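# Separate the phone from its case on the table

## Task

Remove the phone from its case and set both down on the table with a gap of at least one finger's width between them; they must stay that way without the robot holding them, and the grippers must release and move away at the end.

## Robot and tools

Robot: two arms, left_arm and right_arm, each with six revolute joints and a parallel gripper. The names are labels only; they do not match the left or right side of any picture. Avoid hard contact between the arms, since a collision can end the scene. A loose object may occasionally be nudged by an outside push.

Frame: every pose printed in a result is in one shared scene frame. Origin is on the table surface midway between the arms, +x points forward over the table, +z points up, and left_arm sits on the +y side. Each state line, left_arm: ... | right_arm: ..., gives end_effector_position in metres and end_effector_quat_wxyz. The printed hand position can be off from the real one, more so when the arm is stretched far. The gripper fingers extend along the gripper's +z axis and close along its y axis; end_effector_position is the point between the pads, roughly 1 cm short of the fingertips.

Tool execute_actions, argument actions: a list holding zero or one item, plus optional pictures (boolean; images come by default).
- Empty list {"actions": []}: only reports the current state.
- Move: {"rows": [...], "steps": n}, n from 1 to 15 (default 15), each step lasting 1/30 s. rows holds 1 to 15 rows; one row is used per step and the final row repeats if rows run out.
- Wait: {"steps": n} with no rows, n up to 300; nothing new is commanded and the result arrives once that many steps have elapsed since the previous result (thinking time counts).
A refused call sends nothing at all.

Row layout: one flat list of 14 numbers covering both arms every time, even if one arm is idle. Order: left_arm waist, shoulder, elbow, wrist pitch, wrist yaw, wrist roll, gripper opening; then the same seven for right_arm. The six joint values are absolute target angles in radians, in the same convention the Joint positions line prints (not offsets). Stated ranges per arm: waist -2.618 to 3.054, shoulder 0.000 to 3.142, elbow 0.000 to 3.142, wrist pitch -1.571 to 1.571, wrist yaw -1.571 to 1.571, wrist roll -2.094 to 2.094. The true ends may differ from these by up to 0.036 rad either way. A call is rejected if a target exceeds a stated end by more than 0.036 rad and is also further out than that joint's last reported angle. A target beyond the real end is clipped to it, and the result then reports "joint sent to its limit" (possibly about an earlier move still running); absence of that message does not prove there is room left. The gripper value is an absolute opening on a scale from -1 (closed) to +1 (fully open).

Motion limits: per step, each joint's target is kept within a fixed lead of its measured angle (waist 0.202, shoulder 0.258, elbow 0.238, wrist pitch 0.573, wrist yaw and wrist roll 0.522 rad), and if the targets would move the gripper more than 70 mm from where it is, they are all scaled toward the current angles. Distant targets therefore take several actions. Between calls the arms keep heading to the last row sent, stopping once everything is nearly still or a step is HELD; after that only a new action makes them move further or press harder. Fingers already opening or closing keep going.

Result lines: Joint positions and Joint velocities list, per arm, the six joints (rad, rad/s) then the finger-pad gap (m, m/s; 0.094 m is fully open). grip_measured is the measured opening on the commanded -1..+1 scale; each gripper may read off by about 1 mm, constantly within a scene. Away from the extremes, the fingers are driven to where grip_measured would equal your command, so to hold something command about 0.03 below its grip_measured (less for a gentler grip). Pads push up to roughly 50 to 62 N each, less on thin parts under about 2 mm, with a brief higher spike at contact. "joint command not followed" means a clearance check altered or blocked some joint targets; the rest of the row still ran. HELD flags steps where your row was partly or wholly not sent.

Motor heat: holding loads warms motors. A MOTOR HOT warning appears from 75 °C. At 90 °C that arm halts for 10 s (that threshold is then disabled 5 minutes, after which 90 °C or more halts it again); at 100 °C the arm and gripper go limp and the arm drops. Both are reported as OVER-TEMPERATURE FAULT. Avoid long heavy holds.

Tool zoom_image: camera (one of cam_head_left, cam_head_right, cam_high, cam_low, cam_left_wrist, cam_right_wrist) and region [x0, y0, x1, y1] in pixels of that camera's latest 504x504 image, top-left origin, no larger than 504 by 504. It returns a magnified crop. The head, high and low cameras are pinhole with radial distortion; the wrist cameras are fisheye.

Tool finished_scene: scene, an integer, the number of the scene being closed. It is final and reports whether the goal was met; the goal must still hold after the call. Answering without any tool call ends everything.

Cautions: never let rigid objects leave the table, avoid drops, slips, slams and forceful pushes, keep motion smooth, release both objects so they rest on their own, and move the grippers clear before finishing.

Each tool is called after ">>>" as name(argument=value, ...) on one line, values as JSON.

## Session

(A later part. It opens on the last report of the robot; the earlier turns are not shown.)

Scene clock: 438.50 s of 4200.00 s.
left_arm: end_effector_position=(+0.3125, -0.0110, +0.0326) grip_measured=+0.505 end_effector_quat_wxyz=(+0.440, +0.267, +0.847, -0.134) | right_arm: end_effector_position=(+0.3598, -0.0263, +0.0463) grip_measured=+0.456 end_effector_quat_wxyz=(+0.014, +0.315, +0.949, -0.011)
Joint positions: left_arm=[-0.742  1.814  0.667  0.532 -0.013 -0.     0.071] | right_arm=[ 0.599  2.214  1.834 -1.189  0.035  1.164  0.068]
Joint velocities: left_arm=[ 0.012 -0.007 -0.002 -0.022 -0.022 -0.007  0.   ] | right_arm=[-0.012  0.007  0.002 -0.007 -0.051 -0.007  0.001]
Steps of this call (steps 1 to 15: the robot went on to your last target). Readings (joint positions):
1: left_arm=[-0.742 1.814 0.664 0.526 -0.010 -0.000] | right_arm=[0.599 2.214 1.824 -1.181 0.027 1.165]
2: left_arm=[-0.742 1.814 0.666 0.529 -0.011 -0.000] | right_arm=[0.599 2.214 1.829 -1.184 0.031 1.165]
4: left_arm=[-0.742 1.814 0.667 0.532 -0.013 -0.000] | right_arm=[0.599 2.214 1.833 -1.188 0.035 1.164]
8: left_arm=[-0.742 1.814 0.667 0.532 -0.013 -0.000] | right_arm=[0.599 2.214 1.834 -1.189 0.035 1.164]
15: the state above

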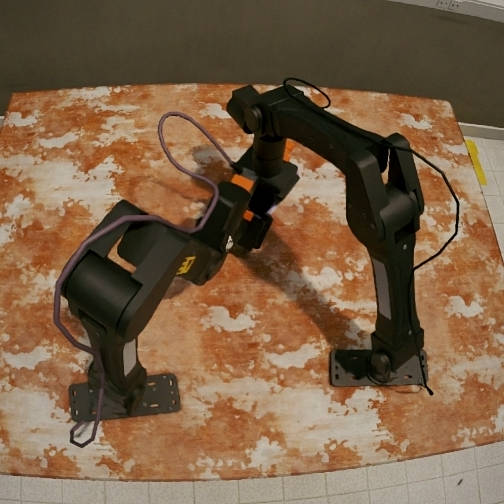

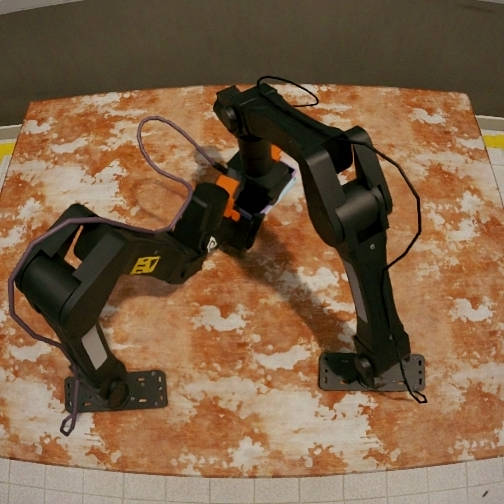

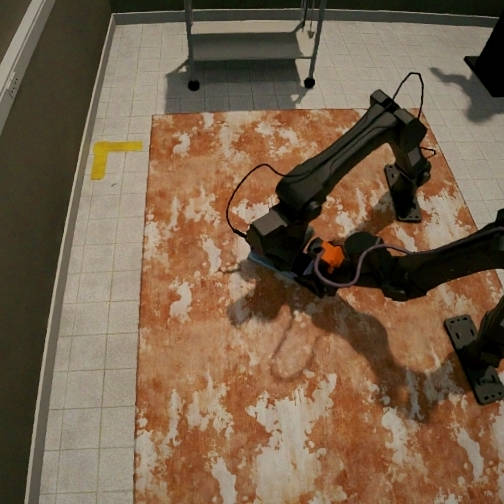

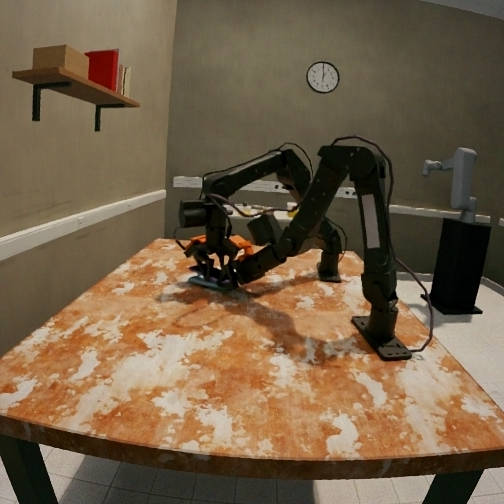

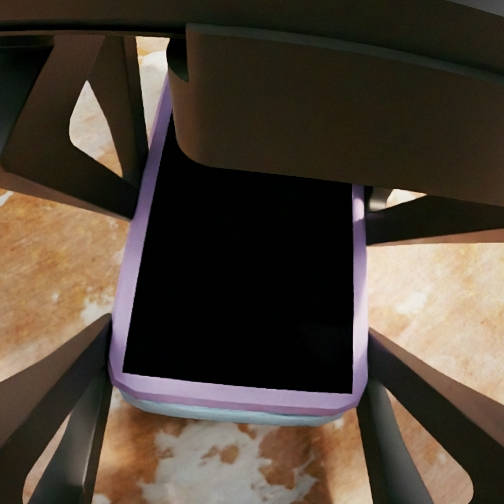

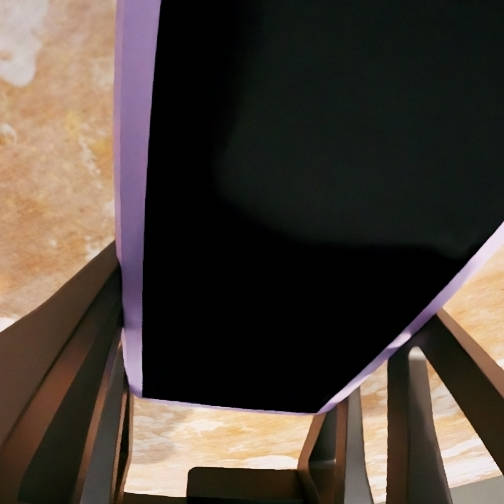

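>>> execute_actions(actions=[{"rows": [[-0.748,1.843,0.680,0.493,0,0,0.505,0.606,2.180,1.893,-1.210,0,1.175,0.44],[-0.748,1.843,0.675,0.491,0,0,0.505,0.606,2.180,1.898,-1.215,0,1.175,0.44],[-0.748,1.843,0.670,0.489,0,0,0.505,0.606,2.180,1.904,-1.220,0,1.175,0.44],[-0.748,1.843,0.665,0.487,0,0,0.505,0.606,2.180,1.910,-1.225,0,1.175,0.44],[-0.748,1.843,0.660,0.485,0,0,0.505,0.606,2.180,1.916,-1.230,0,1.175,0.44],[-0.748,1.843,0.656,0.483,0,0,0.505,0.606,2.180,1.922,-1.235,0,1.175,0.44],[-0.748,1.843,0.652,0.481,0,0,0.505,0.606,2.180,1.928,-1.240,0,1.175,0.44],[-0.748,1.843,0.648,0.480,0,0,0.505,0.606,2.180,1.934,-1.245,0,1.175,0.44],[-0.748,1.843,0.645,0.480,0,0,0.505,0.606,2.180,1.940,-1.250,0,1.175,0.44],[-0.748,1.843,0.645,0.480,0,0,0.505,0.606,2.180,1.946,-1.255,0,1.175,0.44],[-0.748,1.843,0.645,0.480,0,0,0.505,0.606,2.180,1.952,-1.260,0,1.175,0.44],[-0.748,1.843,0.645,0.480,0,0,0.505,0.606,2.180,1.958,-1.265,0,1.175,0.44],[-0.748,1.843,0.645,0.480,0,0,0.505,0.606,2.180,1.964,-1.270,0,1.175,0.44],[-0.748,1.843,0.645,0.480,0,0,0.505,0.606,2.180,1.968,-1.274,0,1.175,0.44],[-0.748,1.843,0.645,0.480,0,0,0.505,0.606,2.180,1.970,-1.276,0,1.175,0.44]], "steps": 15}], pictures=false)

>>> execute_actions(actions=[{"steps": 15}])

Scene clock: 458.63 s of 4200.00 s.
left_arm: end_effector_position=(+0.3162, -0.0119, +0.0378) grip_measured=+0.506 end_effector_quat_wxyz=(+0.451, +0.263, +0.842, -0.135) | right_arm: end_effector_position=(+0.3622, -0.0262, +0.0634) grip_measured=+0.456 end_effector_quat_wxyz=(+0.016, +0.315, +0.949, -0.013)
Joint positions: left_arm=[-0.742  1.814  0.667  0.558 -0.02  -0.     0.071] | right_arm=[ 0.599  2.214  1.902 -1.256  0.041  1.164  0.068]
Joint velocities: left_arm=[ 0.017 -0.007 -0.002  0.081  0.007 -0.037  0.001] | right_arm=[-0.007  0.007  0.139 -0.183 -0.066 -0.051  0.   ]
Steps of this call (steps 1 to 15: the robot went on to your last target; steps 16 to 100: nothing new was sent; then 16.30 s passed at rest; steps 101 to 115: all 15 steps of this action). Readings (joint positions):
101: left_arm=[-0.742 1.814 0.667 0.532 -0.013 -0.000] | right_arm=[0.599 2.214 1.834 -1.189 0.035 1.164]
102: left_arm=[-0.742 1.814 0.667 0.532 -0.013 -0.000] | right_arm=[0.599 2.214 1.834 -1.189 0.035 1.164]
104: left_arm=[-0.742 1.814 0.667 0.533 -0.013 -0.000] | right_arm=[0.599 2.214 1.840 -1.195 0.035 1.164]
108: left_arm=[-0.742 1.814 0.667 0.546 -0.017 -0.000] | right_arm=[0.599 2.214 1.862 -1.215 0.041 1.164]
115: the state above

Scene clock: 459.13 s of 4200.00 s.
left_arm: end_effector_position=(+0.3164, -0.0121, +0.0383) grip_measured=+0.506 end_effector_quat_wxyz=(+0.452, +0.263, +0.841, -0.135) | right_arm: end_effector_position=(+0.3621, -0.0262, +0.0652) grip_measured=+0.456 end_effector_quat_wxyz=(+0.016, +0.315, +0.949, -0.013)
Joint positions: left_arm=[-0.742  1.814  0.667  0.56  -0.02  -0.     0.071] | right_arm=[ 0.599  2.214  1.909 -1.264  0.041  1.165  0.068]
Joint velocities: left_arm=[-0.002 -0.002 -0.007  0.037 -0.007 -0.007 -0.   ] | right_arm=[-0.002 -0.007  0.002  0.022 -0.081 -0.081 -0.   ]
Steps of this call (steps 1 to 15: the robot went on to your last target). Readings (joint positions):
1: left_arm=[-0.742 1.814 0.667 0.559 -0.020 -0.000] | right_arm=[0.599 2.214 1.906 -1.260 0.041 1.164]
2: left_arm=[-0.742 1.814 0.667 0.560 -0.020 -0.000] | right_arm=[0.599 2.214 1.908 -1.262 0.041 1.164]
4: left_arm=[-0.742 1.814 0.667 0.560 -0.020 -0.000] | right_arm=[0.599 2.214 1.909 -1.264 0.041 1.164]
8: left_arm=[-0.742 1.814 0.667 0.560 -0.020 -0.000] | right_arm=[0.599 2.214 1.909 -1.264 0.041 1.165]
15: the state above
All arms were judged still, so your last target was given up. Only a new action makes them travel on or press farther. Fingers that are still opening or closing keep moving.

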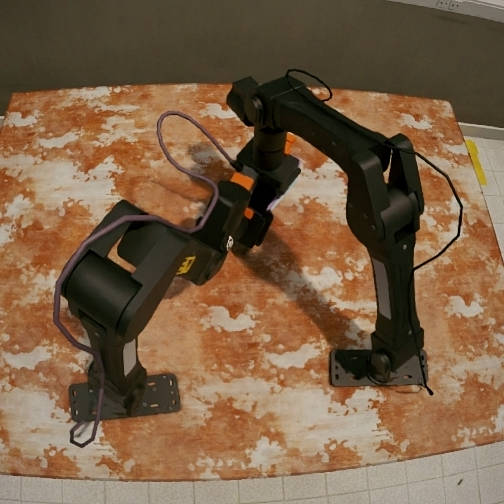

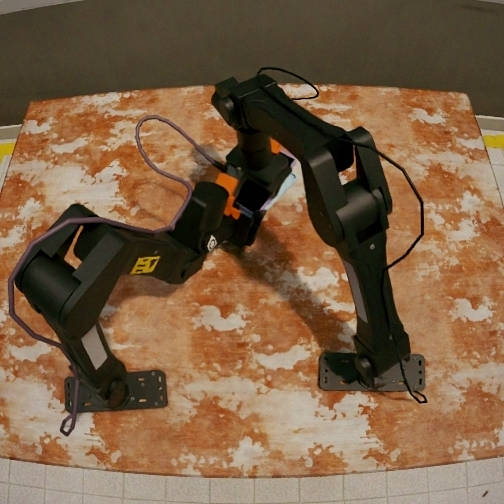

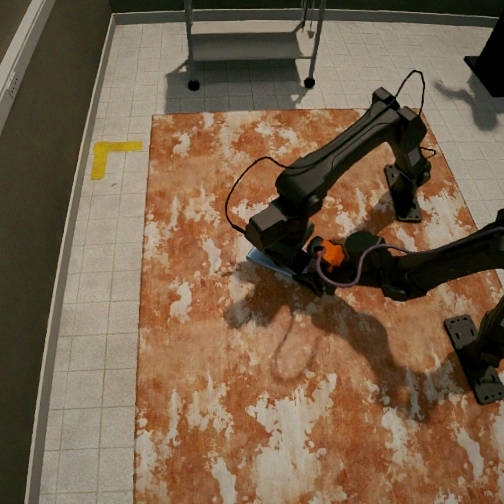

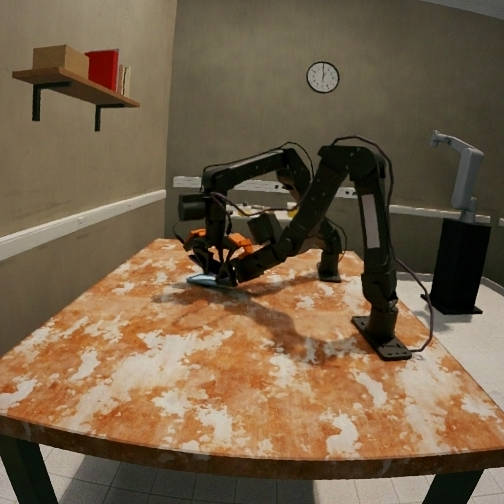

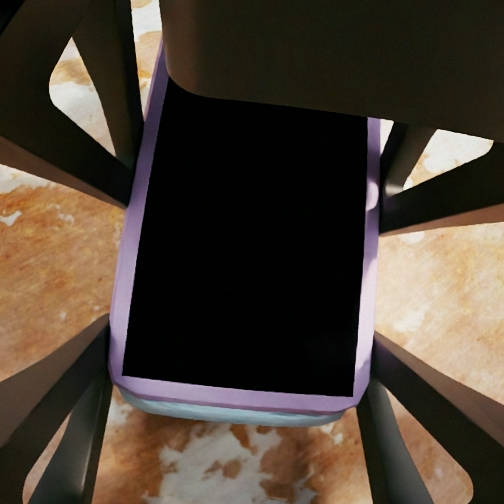

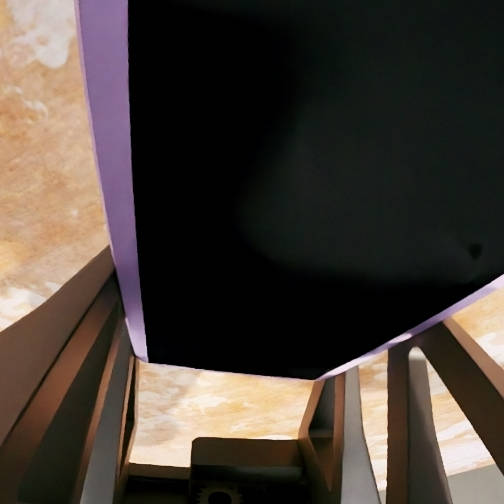

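>>> zoom_image(camera="cam_low", region=[150, 210, 310, 310])

Region (150, 210, 310, 310) of cam_low's 504x504 image, scaled by 3.150, with more detail than that image has; it fills the top 315 rows of this view, and the rest is white.

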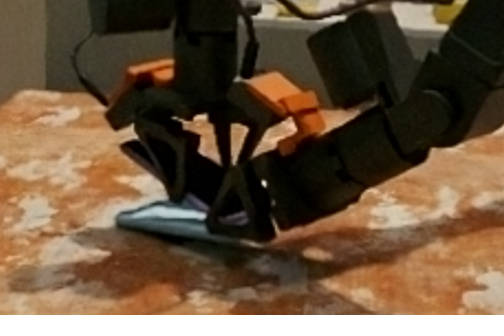

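>>> execute_actions(actions=[{"rows": [[-0.748,1.843,0.645,0.50,0,0,0.512,0.606,2.180,1.970,-1.276,0,1.175,0.44],[-0.748,1.843,0.645,0.50,0,0,0.518,0.606,2.180,1.970,-1.276,0,1.175,0.44],[-0.748,1.843,0.645,0.50,0,0,0.522,0.606,2.180,1.970,-1.276,0,1.175,0.44],[-0.748,1.843,0.645,0.50,0,0,0.525,0.606,2.180,1.970,-1.276,0,1.175,0.44]], "steps": 15}], pictures=false)

>>> execute_actions(actions=[{"steps": 12}])

Scene clock: 480.50 s of 4200.00 s.
left_arm: end_effector_position=(+0.3108, -0.0083, +0.0264) grip_measured=+0.524 end_effector_quat_wxyz=(+0.431, +0.267, +0.852, -0.128) | right_arm: end_effector_position=(+0.3578, -0.0219, +0.0687) grip_measured=+0.456 end_effector_quat_wxyz=(+0.001, +0.315, +0.949, -0.005)
Joint positions: left_arm=[-0.742  1.822  0.667  0.517 -0.019 -0.     0.072] | right_arm=[ 0.599  2.214  1.924 -1.285  0.008  1.165  0.068]
Joint velocities: left_arm=[-0.007  0.066 -0.012 -0.11   0.037 -0.037 -0.   ] | right_arm=[-0.037  0.017  0.012 -0.007 -0.022 -0.007 -0.   ]
Steps of this call (steps 1 to 90: nothing new was sent; then 17.87 s passed at rest; steps 91 to 105: all 15 steps of this action). Readings (joint positions):
91: left_arm=[-0.742 1.814 0.667 0.561 -0.020 -0.000] | right_arm=[0.599 2.214 1.909 -1.264 0.041 1.165]
92: left_arm=[-0.742 1.814 0.667 0.561 -0.020 -0.000] | right_arm=[0.599 2.214 1.909 -1.265 0.040 1.165]
94: left_arm=[-0.742 1.814 0.667 0.552 -0.020 -0.000] | right_arm=[0.599 2.214 1.911 -1.271 0.032 1.165]
98: left_arm=[-0.742 1.814 0.667 0.531 -0.020 -0.000] | right_arm=[0.599 2.214 1.920 -1.283 0.017 1.165]
105: the state above

Scene clock: 480.90 s of 4200.00 s.
left_arm: end_effector_position=(+0.3091, -0.0080, +0.0227) grip_measured=+0.524 end_effector_quat_wxyz=(+0.425, +0.269, +0.855, -0.129) | right_arm: end_effector_position=(+0.3579, -0.0205, +0.0693) grip_measured=+0.456 end_effector_quat_wxyz=(-0.000, +0.316, +0.949, -0.001)
Joint positions: left_arm=[-0.742  1.827  0.667  0.51  -0.015 -0.     0.072] | right_arm=[ 0.599  2.214  1.926 -1.285  0.001  1.167  0.068]
Joint velocities: left_arm=[-0.002  0.002  0.007 -0.007 -0.007  0.007  0.   ] | right_arm=[-0.012 -0.012  0.007  0.066  0.022 -0.051 -0.001]
Steps of this call (steps 1 to 12: the robot went on to your last target). Readings (joint positions):
1: left_arm=[-0.742 1.824 0.667 0.515 -0.018 -0.000] | right_arm=[0.599 2.214 1.924 -1.285 0.007 1.165]
2: left_arm=[-0.742 1.826 0.667 0.513 -0.017 -0.000] | right_arm=[0.599 2.214 1.925 -1.285 0.005 1.165]
4: left_arm=[-0.742 1.827 0.667 0.510 -0.015 -0.000] | right_arm=[0.599 2.214 1.926 -1.285 0.003 1.166]
8: left_arm=[-0.742 1.827 0.667 0.510 -0.015 -0.000] | right_arm=[0.599 2.214 1.926 -1.285 0.001 1.166]
12: the state above

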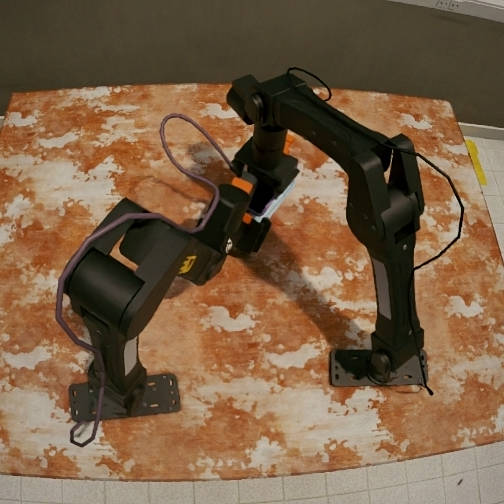

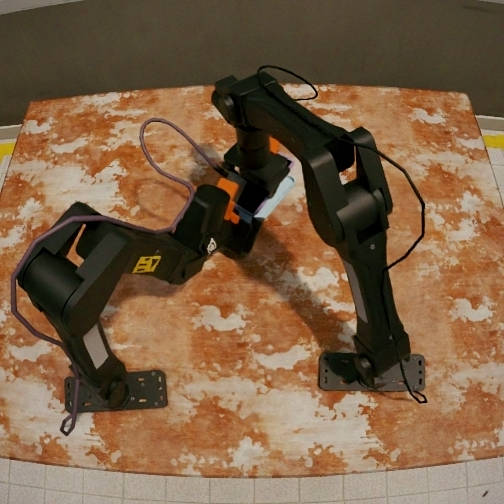

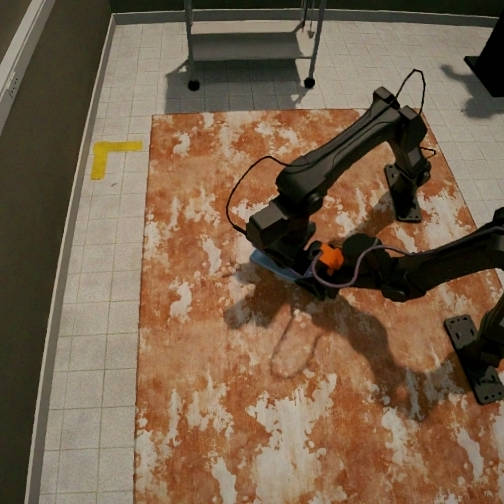

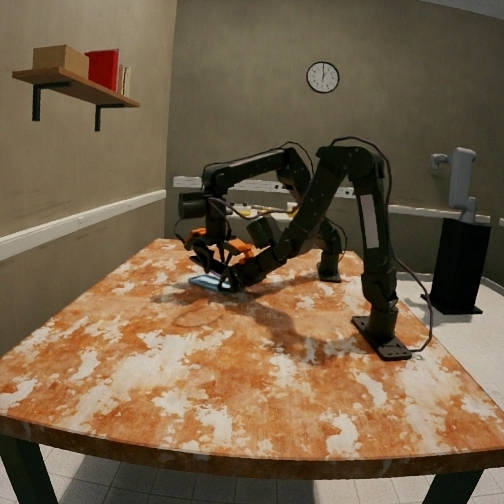

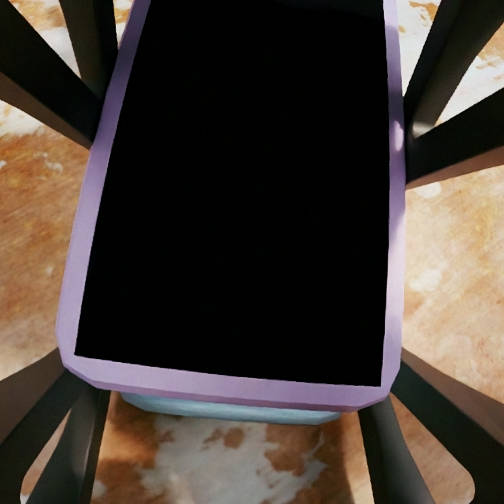

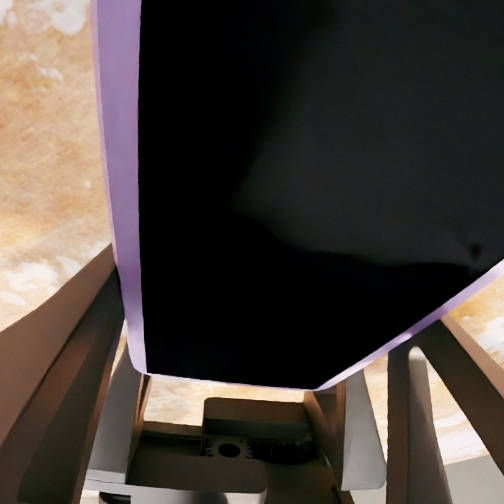

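>>> execute_actions(actions=[{"rows": [[-0.748,1.843,0.645,0.498,0,0,0.525,0.596,2.180,1.972,-1.280,0,1.175,0.44],[-0.748,1.843,0.645,0.496,0,0,0.525,0.586,2.180,1.975,-1.284,0,1.175,0.44],[-0.748,1.843,0.645,0.494,0,0,0.525,0.574,2.180,1.978,-1.288,0,1.175,0.44],[-0.748,1.843,0.645,0.492,0,0,0.525,0.560,2.180,1.981,-1.292,0,1.175,0.44],[-0.748,1.843,0.645,0.490,0,0,0.525,0.545,2.180,1.984,-1.296,0,1.175,0.44],[-0.748,1.843,0.645,0.488,0,0,0.525,0.528,2.180,1.987,-1.300,0,1.175,0.44],[-0.748,1.843,0.645,0.486,0,0,0.525,0.510,2.180,1.990,-1.303,0,1.175,0.44],[-0.748,1.843,0.645,0.484,0,0,0.525,0.490,2.180,1.990,-1.305,0,1.175,0.44],[-0.748,1.843,0.645,0.482,0,0,0.525,0.468,2.180,1.990,-1.305,0,1.175,0.44],[-0.748,1.843,0.645,0.480,0,0,0.525,0.445,2.180,1.990,-1.305,0,1.175,0.44],[-0.748,1.843,0.645,0.480,0,0,0.525,0.420,2.180,1.990,-1.305,0,1.175,0.44],[-0.748,1.843,0.645,0.480,0,0,0.525,0.393,2.180,1.990,-1.305,0,1.175,0.44],[-0.748,1.843,0.645,0.480,0,0,0.525,0.365,2.180,1.990,-1.305,0,1.175,0.44],[-0.748,1.843,0.645,0.480,0,0,0.525,0.336,2.180,1.990,-1.305,0,1.175,0.44],[-0.748,1.843,0.645,0.480,0,0,0.525,0.306,2.180,1.990,-1.305,0,1.175,0.44]], "steps": 15}], pictures=false)

>>> execute_actions(actions=[{"rows": [[-0.748,1.843,0.645,0.480,0,0,0.525,0.276,2.180,1.990,-1.305,0,1.175,0.44],[-0.748,1.843,0.645,0.480,0,0,0.525,0.246,2.180,1.990,-1.305,0,1.175,0.44],[-0.748,1.843,0.645,0.480,0,0,0.525,0.216,2.180,1.990,-1.305,0,1.175,0.44],[-0.748,1.843,0.645,0.480,0,0,0.525,0.186,2.180,1.990,-1.305,0,1.175,0.44],[-0.748,1.843,0.645,0.480,0,0,0.525,0.157,2.180,1.990,-1.305,0,1.175,0.44],[-0.748,1.843,0.645,0.480,0,0,0.525,0.129,2.180,1.990,-1.305,0,1.175,0.44],[-0.748,1.843,0.645,0.480,0,0,0.525,0.102,2.180,1.990,-1.305,0,1.175,0.44],[-0.748,1.843,0.645,0.480,0,0,0.525,0.077,2.180,1.990,-1.305,0,1.175,0.44],[-0.748,1.843,0.645,0.480,0,0,0.525,0.054,2.180,1.990,-1.305,0,1.175,0.44],[-0.748,1.843,0.645,0.480,0,0,0.525,0.033,2.180,1.990,-1.305,0,1.175,0.44],[-0.748,1.843,0.645,0.480,0,0,0.525,0.015,2.180,1.990,-1.305,0,1.175,0.44],[-0.748,1.843,0.645,0.480,0,0,0.525,0.000,2.180,1.990,-1.305,0,1.175,0.44],[-0.748,1.843,0.645,0.480,0,0,0.525,-0.012,2.180,1.990,-1.305,0,1.175,0.44],[-0.748,1.843,0.645,0.480,0,0,0.525,-0.020,2.180,1.990,-1.305,0,1.175,0.44],[-0.748,1.843,0.645,0.480,0,0,0.525,-0.025,2.180,1.990,-1.305,0,1.175,0.44]], "steps": 15}], pictures=false)

>>> execute_actions(actions=[{"steps": 10}])

Scene clock: 527.93 s of 4200.00 s.
left_arm: end_effector_position=(+0.3076, -0.0079, +0.0210) grip_measured=+0.524 end_effector_quat_wxyz=(+0.421, +0.270, +0.856, -0.129) | right_arm: end_effector_position=(+0.4013, -0.1076, +0.0753) grip_measured=+0.456 end_effector_quat_wxyz=(+0.001, +0.424, +0.905, +0.011)
Joint positions: left_arm=[-0.742  1.827  0.667  0.501 -0.011 -0.     0.072] | right_arm=[ 0.367  2.214  1.95  -1.29  -0.015  1.167  0.068]
Joint velocities: left_arm=[-0.007 -0.007  0.002 -0.022  0.022 -0.007  0.   ] | right_arm=[-0.872 -0.002 -0.012 -0.037  0.066 -0.051 -0.   ]
Steps of this call (steps 1 to 15: the robot went on to your last target; steps 16 to 100: nothing new was sent; then 43.20 s passed at rest; steps 101 to 115: all 15 steps of this action). Readings (joint positions):
101: left_arm=[-0.742 1.827 0.667 0.510 -0.015 -0.000] | right_arm=[0.599 2.214 1.926 -1.285 0.001 1.167]
102: left_arm=[-0.742 1.827 0.667 0.509 -0.015 -0.000] | right_arm=[0.599 2.214 1.926 -1.285 0.001 1.167]
104: left_arm=[-0.742 1.827 0.667 0.508 -0.014 -0.000] | right_arm=[0.593 2.214 1.926 -1.285 -0.004 1.167]
108: left_arm=[-0.742 1.827 0.667 0.505 -0.012 -0.000] | right_arm=[0.547 2.214 1.941 -1.290 -0.013 1.167]
115: the state above

Scene clock: 528.43 s of 4200.00 s.
left_arm: end_effector_position=(+0.3076, -0.0079, +0.0210) grip_measured=+0.524 end_effector_quat_wxyz=(+0.421, +0.270, +0.856, -0.129) | right_arm: end_effector_position=(+0.4184, -0.2768, +0.0753) grip_measured=+0.456 end_effector_quat_wxyz=(+0.005, +0.592, +0.806, +0.006)
Joint positions: left_arm=[-0.742  1.827  0.667  0.501 -0.011 -0.     0.072] | right_arm=[-0.023  2.214  1.95  -1.291 -0.005  1.169  0.068]
Joint velocities: left_arm=[-0.012  0.007  0.017 -0.007 -0.022  0.022 -0.   ] | right_arm=[-0.3   -0.007 -0.002 -0.081  0.022 -0.022 -0.   ]
Steps of this call (steps 1 to 15: all 15 steps of this action). Readings (joint positions):
1: left_arm=[-0.742 1.827 0.667 0.501 -0.011 -0.000] | right_arm=[0.336 2.214 1.950 -1.290 -0.015 1.167]
2: left_arm=[-0.742 1.827 0.667 0.501 -0.011 -0.000] | right_arm=[0.305 2.214 1.950 -1.290 -0.015 1.167]
4: left_arm=[-0.742 1.827 0.667 0.501 -0.011 -0.000] | right_arm=[0.242 2.214 1.950 -1.290 -0.013 1.168]
8: left_arm=[-0.742 1.827 0.667 0.501 -0.011 -0.000] | right_arm=[0.121 2.214 1.950 -1.290 -0.012 1.168]
15: the state above

Scene clock: 528.77 s of 4200.00 s.
left_arm: end_effector_position=(+0.3076, -0.0079, +0.0210) grip_measured=+0.524 end_effector_quat_wxyz=(+0.421, +0.270, +0.856, -0.129) | right_arm: end_effector_position=(+0.4172, -0.2806, +0.0753) grip_measured=+0.456 end_effector_quat_wxyz=(+0.004, +0.596, +0.803, +0.005)
Joint positions: left_arm=[-0.742  1.827  0.667  0.501 -0.011 -0.     0.072] | right_arm=[-0.032  2.214  1.95  -1.294 -0.005  1.169  0.068]
Joint velocities: left_arm=[ 0.002  0.012 -0.007  0.037  0.007  0.007 -0.   ] | right_arm=[ 0.002 -0.007  0.002 -0.007 -0.022  0.037  0.001]
Steps of this call (steps 1 to 10: the robot went on to your last target). Readings (joint positions):
1: left_arm=[-0.742 1.827 0.667 0.501 -0.011 -0.000] | right_arm=[-0.031 2.214 1.950 -1.292 -0.004 1.169]
2: left_arm=[-0.742 1.827 0.667 0.501 -0.011 -0.000] | right_arm=[-0.036 2.214 1.950 -1.292 -0.003 1.169]
4: left_arm=[-0.742 1.827 0.667 0.501 -0.011 -0.000] | right_arm=[-0.037 2.214 1.950 -1.293 -0.003 1.169]
8: left_arm=[-0.742 1.827 0.667 0.501 -0.011 -0.000] | right_arm=[-0.032 2.214 1.950 -1.294 -0.004 1.169]
10: the state above

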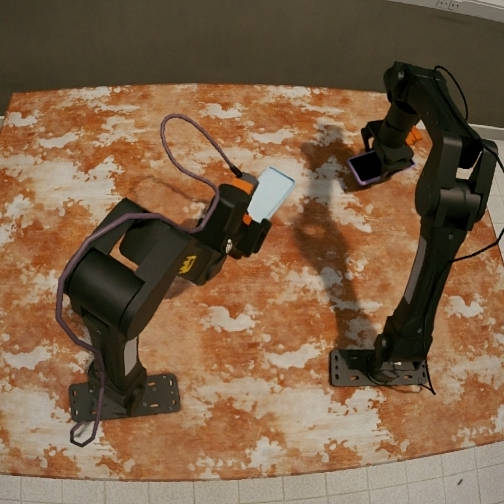

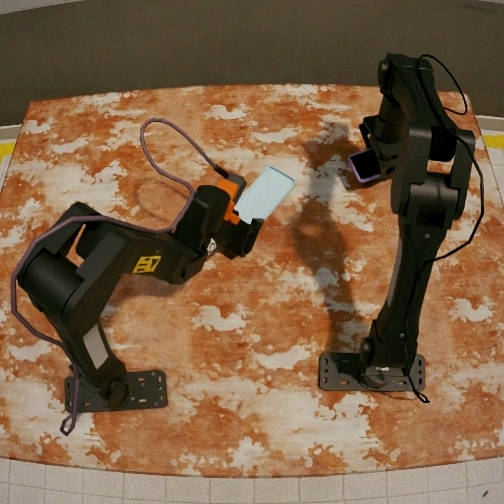

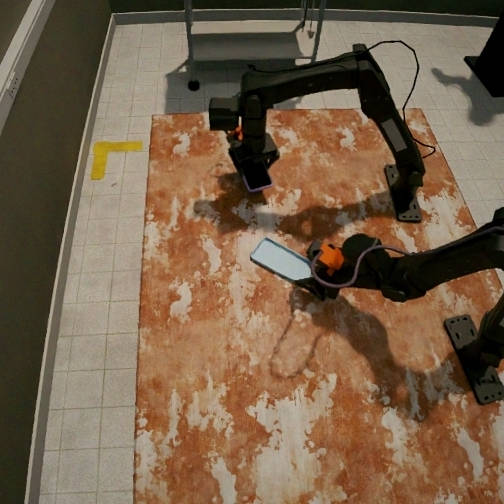

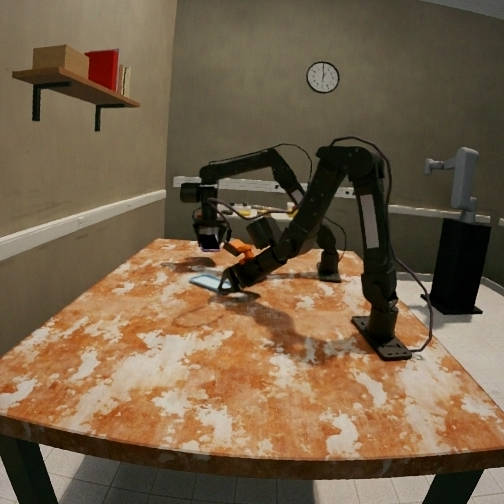

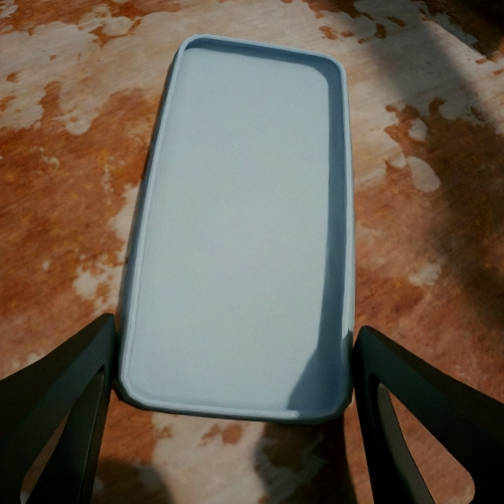

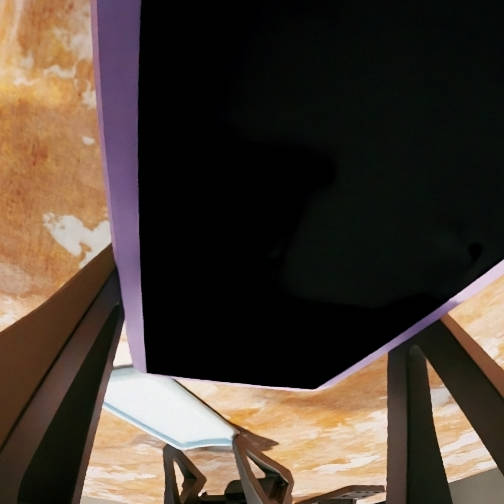

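>>> execute_actions(actions=[{"rows": [[-0.748,1.83,0.66,0.50,0,0,0.56,-0.025,2.180,1.945,-1.290,0,1.175,0.44],[-0.748,1.83,0.66,0.50,0,0,0.62,-0.025,2.180,1.935,-1.280,0,1.175,0.44],[-0.748,1.83,0.66,0.50,0,0,0.68,-0.025,2.180,1.923,-1.269,0,1.175,0.44],[-0.748,1.83,0.66,0.50,0,0,0.75,-0.025,2.180,1.911,-1.258,0,1.175,0.44],[-0.748,1.83,0.66,0.50,0,0,0.82,-0.025,2.180,1.899,-1.247,0,1.175,0.44],[-0.748,1.83,0.66,0.50,0,0,0.90,-0.025,2.180,1.887,-1.236,0,1.175,0.44],[-0.748,1.83,0.66,0.50,0,0,1.0,-0.025,2.180,1.875,-1.225,0,1.175,0.44],[-0.748,1.83,0.66,0.50,0,0,1.0,-0.025,2.180,1.863,-1.214,0,1.175,0.44],[-0.748,1.83,0.66,0.50,0,0,1.0,-0.025,2.180,1.851,-1.203,0,1.175,0.44],[-0.748,1.83,0.66,0.50,0,0,1.0,-0.025,2.180,1.839,-1.192,0,1.175,0.44],[-0.748,1.82,0.66,0.495,0,0,1.0,-0.025,2.180,1.827,-1.181,0,1.175,0.44],[-0.748,1.805,0.66,0.485,0,0,1.0,-0.025,2.180,1.815,-1.170,0,1.175,0.44],[-0.748,1.785,0.658,0.470,0,0,1.0,-0.025,2.180,1.803,-1.160,0,1.175,0.44],[-0.748,1.76,0.655,0.450,0,0,1.0,-0.025,2.180,1.792,-1.151,0,1.175,0.44],[-0.748,1.735,0.650,0.425,0,0,1.0,-0.025,2.180,1.783,-1.143,0,1.175,0.44]], "steps": 15}], pictures=false)

>>> execute_actions(actions=[{"rows": [[-0.748,1.705,0.645,0.40,0,0,1.0,-0.025,2.180,1.780,-1.140,0,1.175,0.44],[-0.748,1.675,0.640,0.37,0,0,1.0,-0.025,2.180,1.777,-1.137,0,1.175,0.44],[-0.748,1.645,0.635,0.34,0,0,1.0,-0.025,2.180,1.774,-1.134,0,1.175,0.44],[-0.748,1.615,0.630,0.31,0,0,1.0,-0.025,2.180,1.771,-1.131,0,1.175,0.44],[-0.745,1.585,0.625,0.28,0,0,1.0,-0.025,2.180,1.768,-1.128,0,1.175,0.44],[-0.73,1.555,0.620,0.25,0,0,1.0,-0.025,2.180,1.765,-1.125,0,1.175,0.44],[-0.70,1.52,0.615,0.22,0,0,1.0,-0.025,2.180,1.762,-1.122,0,1.175,0.44],[-0.66,1.485,0.610,0.19,0,0,1.0,-0.025,2.180,1.759,-1.119,0,1.175,0.44],[-0.61,1.45,0.605,0.165,0,0,1.0,-0.025,2.180,1.756,-1.116,0,1.175,0.44],[-0.56,1.42,0.600,0.14,0,0,1.0,-0.025,2.180,1.753,-1.113,0,1.175,0.44],[-0.50,1.39,0.595,0.12,0,0,1.0,-0.025,2.180,1.750,-1.110,0,1.175,0.44],[-0.44,1.36,0.592,0.11,0,0,1.0,-0.025,2.180,1.747,-1.107,0,1.175,0.44],[-0.39,1.335,0.590,0.10,0,0,1.0,-0.025,2.180,1.744,-1.104,0,1.175,0.44],[-0.35,1.315,0.590,0.10,0,0,1.0,-0.025,2.180,1.741,-1.101,0,1.175,0.44],[-0.32,1.30,0.590,0.10,0,0,1.0,-0.025,2.180,1.738,-1.098,0,1.175,0.44]], "steps": 15}], pictures=false)

>>> execute_actions(actions=[{"steps": 18}])

Scene clock: 563.70 s of 4200.00 s.
left_arm: end_effector_position=(+0.3050, -0.0071, +0.0233) grip_measured=+1.000 end_effector_quat_wxyz=(+0.416, +0.272, +0.858, -0.130) | right_arm: end_effector_position=(+0.4056, -0.2793, +0.0415) grip_measured=+0.456 end_effector_quat_wxyz=(-0.010, +0.596, +0.803, -0.003)
Joint positions: left_arm=[-0.742  1.808  0.667  0.472 -0.006 -0.     0.094] | right_arm=[-0.032  2.212  1.811 -1.189 -0.005  1.169  0.068]
Joint velocities: left_arm=[-0.002 -0.427  0.012 -0.462  0.037 -0.095  0.   ] | right_arm=[-0.012  0.002 -0.315  0.315 -0.037  0.007 -0.001]
Steps of this call (steps 1 to 15: the robot went on to your last target; steps 16 to 100: nothing new was sent; then 31.10 s passed at rest; steps 101 to 115: all 15 steps of this action). Readings (joint positions):
101: left_arm=[-0.742 1.827 0.667 0.501 -0.010 -0.000] | right_arm=[-0.032 2.214 1.950 -1.294 -0.005 1.169]
102: left_arm=[-0.742 1.827 0.667 0.501 -0.010 -0.000] | right_arm=[-0.032 2.214 1.950 -1.293 -0.005 1.169]
104: left_arm=[-0.742 1.827 0.667 0.501 -0.009 -0.000] | right_arm=[-0.032 2.213 1.942 -1.284 -0.005 1.169]
108: left_arm=[-0.742 1.827 0.667 0.501 -0.007 -0.000] | right_arm=[-0.032 2.212 1.898 -1.253 -0.005 1.169]
115: the state above

Scene clock: 564.20 s of 4200.00 s.
left_arm: end_effector_position=(+0.3309, +0.1437, +0.1189) grip_measured=+1.000 end_effector_quat_wxyz=(+0.473, +0.112, +0.872, -0.062) | right_arm: end_effector_position=(+0.4074, -0.2795, +0.0280) grip_measured=+0.456 end_effector_quat_wxyz=(-0.002, +0.596, +0.803, +0.002)
Joint positions: left_arm=[-0.379  1.358  0.612  0.169  0.003 -0.     0.094] | right_arm=[-0.032  2.212  1.756 -1.118 -0.005  1.169  0.068]
Joint velocities: left_arm=[ 1.37  -0.579 -0.061 -0.286 -0.242 -0.037  0.   ] | right_arm=[-0.007 -0.012 -0.105  0.022  0.022 -0.037  0.   ]
Steps of this call (steps 1 to 15: all 15 steps of this action). Readings (joint positions):
1: left_arm=[-0.742 1.790 0.665 0.456 -0.006 -0.000] | right_arm=[-0.032 2.212 1.801 -1.181 -0.005 1.169]
2: left_arm=[-0.742 1.764 0.661 0.438 -0.006 -0.000] | right_arm=[-0.032 2.212 1.794 -1.175 -0.005 1.169]
4: left_arm=[-0.742 1.701 0.652 0.399 -0.006 -0.000] | right_arm=[-0.032 2.212 1.785 -1.165 -0.005 1.169]
8: left_arm=[-0.724 1.566 0.638 0.310 0.003 -0.000] | right_arm=[-0.032 2.212 1.777 -1.144 -0.005 1.169]
15: the state above

Scene clock: 564.80 s of 4200.00 s.
left_arm: end_effector_position=(+0.3289, +0.1724, +0.1206) grip_measured=+1.000 end_effector_quat_wxyz=(+0.466, +0.081, +0.880, -0.041) | right_arm: end_effector_position=(+0.4086, -0.2797, +0.0265) grip_measured=+0.456 end_effector_quat_wxyz=(+0.001, +0.596, +0.803, +0.003)
Joint positions: left_arm=[-0.312  1.32   0.611  0.111 -0.006 -0.001  0.094] | right_arm=[-0.032  2.212  1.75  -1.105 -0.005  1.169  0.068]
Joint velocities: left_arm=[ 0.002 -0.007 -0.012  0.007  0.037  0.037  0.   ] | right_arm=[-0.012 -0.002 -0.012 -0.007 -0.007  0.037 -0.001]
Steps of this call (steps 1 to 18: the robot went on to your last target). Readings (joint positions):
1: left_arm=[-0.340 1.340 0.611 0.160 -0.004 -0.001] | right_arm=[-0.032 2.212 1.754 -1.115 -0.005 1.169]
2: left_arm=[-0.317 1.328 0.611 0.154 -0.011 -0.001] | right_arm=[-0.032 2.212 1.752 -1.113 -0.005 1.169]
4: left_arm=[-0.309 1.320 0.611 0.146 -0.013 -0.001] | right_arm=[-0.032 2.212 1.750 -1.112 -0.005 1.169]
8: left_arm=[-0.312 1.320 0.611 0.124 -0.008 -0.001] | right_arm=[-0.032 2.212 1.750 -1.108 -0.005 1.169]
18: the state above

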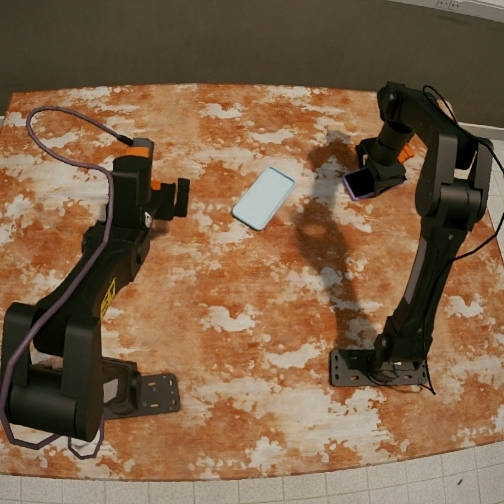

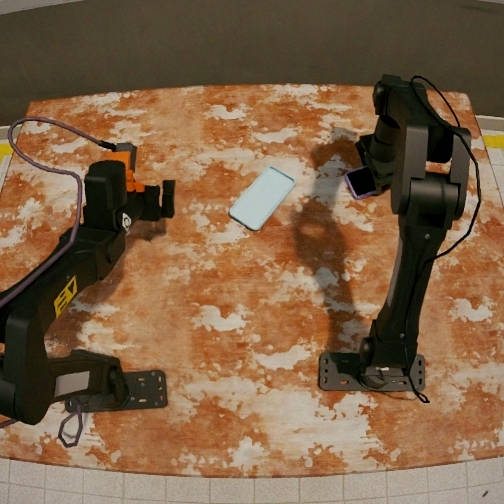

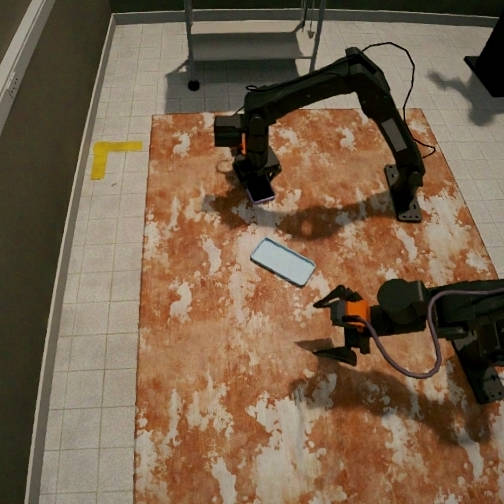

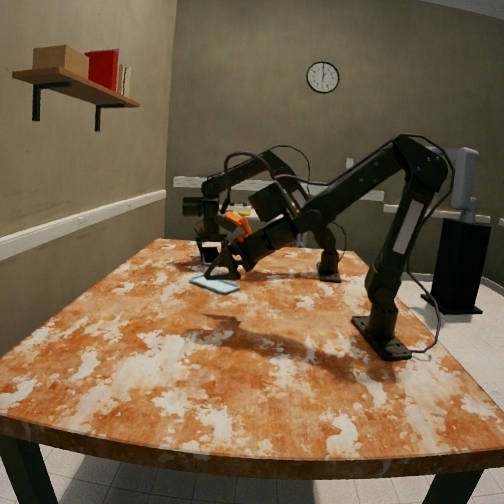

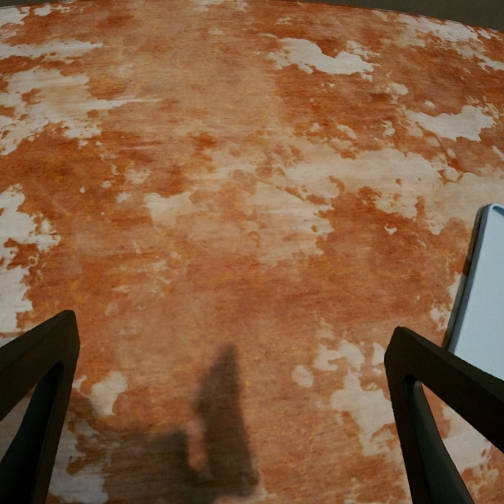

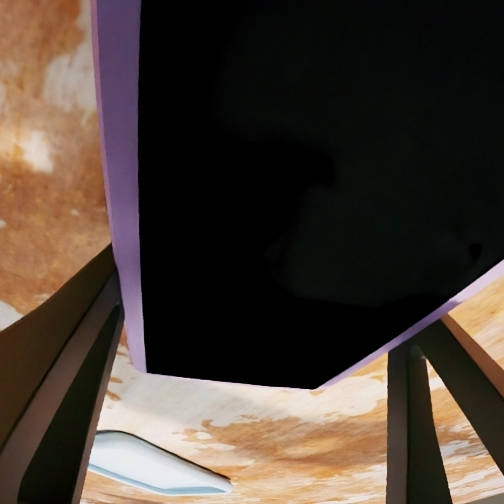

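>>> execute_actions(actions=[])

Scene clock: 581.17 s of 4200.00 s.
left_arm: end_effector_position=(+0.3287, +0.1723, +0.1204) grip_measured=+1.000 end_effector_quat_wxyz=(+0.465, +0.081, +0.880, -0.041) | right_arm: end_effector_position=(+0.4086, -0.2797, +0.0265) grip_measured=+0.456 end_effector_quat_wxyz=(+0.001, +0.596, +0.803, +0.003)
Joint positions: left_arm=[-0.312  1.32   0.611  0.11  -0.006 -0.001  0.094] | right_arm=[-0.032  2.212  1.75  -1.105 -0.005  1.169  0.068]
Joint velocities: left_arm=[-0.007 -0.007 -0.002 -0.022 -0.007 -0.037  0.   ] | right_arm=[-0.012 -0.017  0.012  0.022 -0.007 -0.022  0.001]
Steps of this call (steps 1 to 15: the robot went on to your last target; steps 16 to 100: nothing new was sent; then 13.03 s passed at rest). Readings (joint positions):
1: left_arm=[-0.312 1.320 0.611 0.111 -0.006 -0.001] | right_arm=[-0.032 2.212 1.750 -1.105 -0.005 1.169]
2: left_arm=[-0.312 1.320 0.611 0.111 -0.006 -0.001] | right_arm=[-0.032 2.212 1.750 -1.105 -0.005 1.169]
4: left_arm=[-0.312 1.320 0.611 0.110 -0.006 -0.001] | right_arm=[-0.032 2.212 1.750 -1.105 -0.005 1.169]
8: left_arm=[-0.312 1.320 0.611 0.110 -0.006 -0.001] | right_arm=[-0.032 2.212 1.750 -1.105 -0.005 1.169]
100: the state above
All arms were judged still, so your last target was given up. Only a new action makes them travel on or press farther. Fingers that are still opening or closing keep moving.

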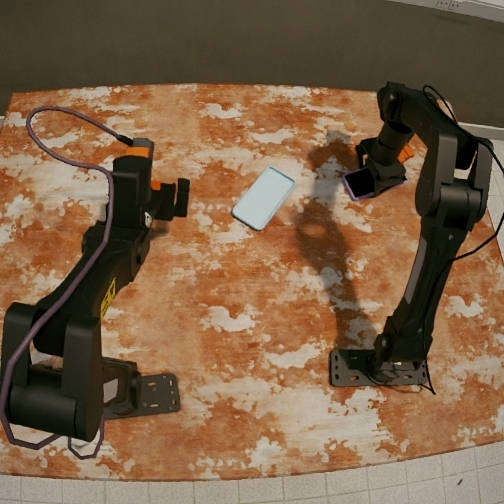

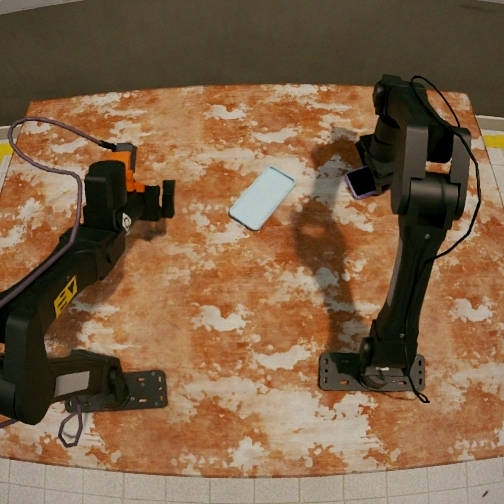

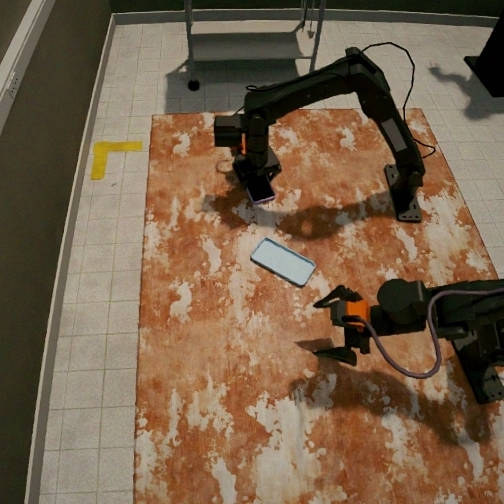

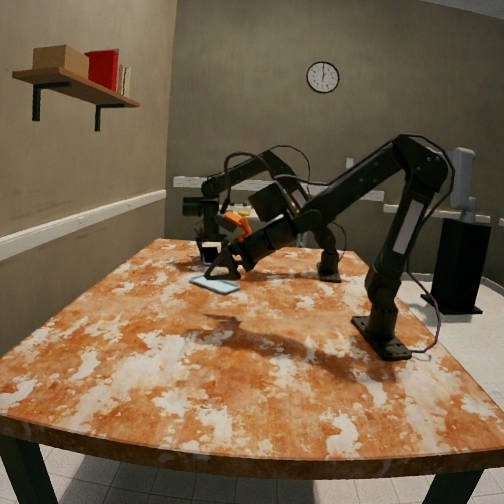

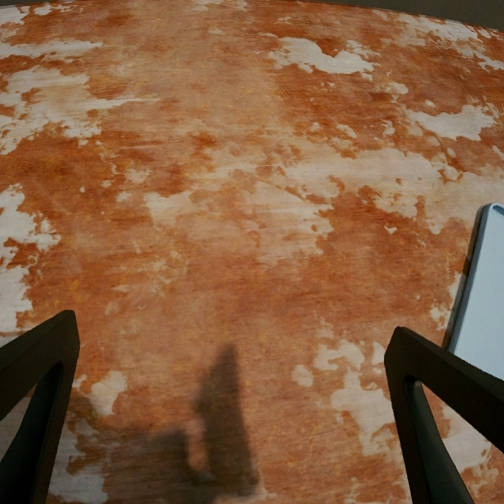

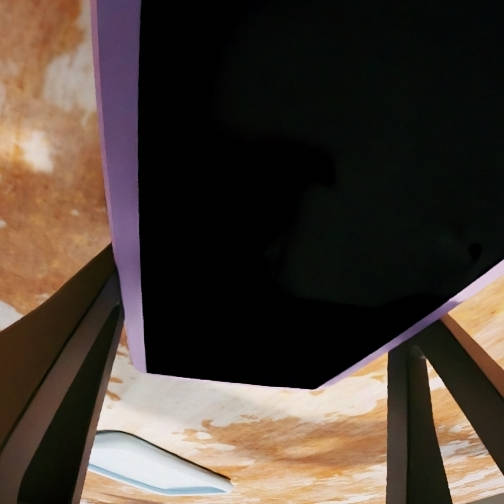

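>>> zoom_image(camera="cam_low", region=[150, 190, 290, 300])

>>> zoom_image(camera="cam_high", region=[190, 100, 330, 240])

Region (150, 190, 290, 300) of cam_low's 504x504 image, scaled by 3.600, with more detail than that image has; it fills the top 396 rows of this view, and the rest is white.

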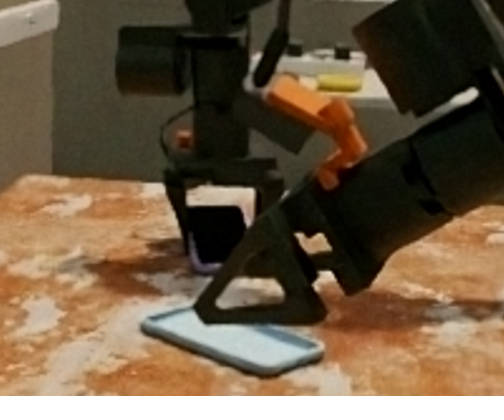

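Region (190, 100, 330, 240) of cam_high's 504x504 image, scaled by 3.600, with more detail than that image has.

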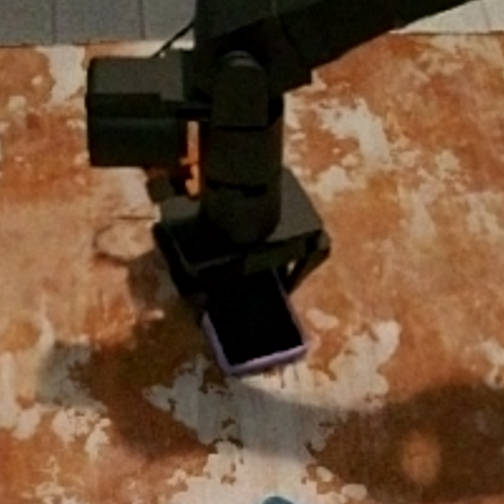

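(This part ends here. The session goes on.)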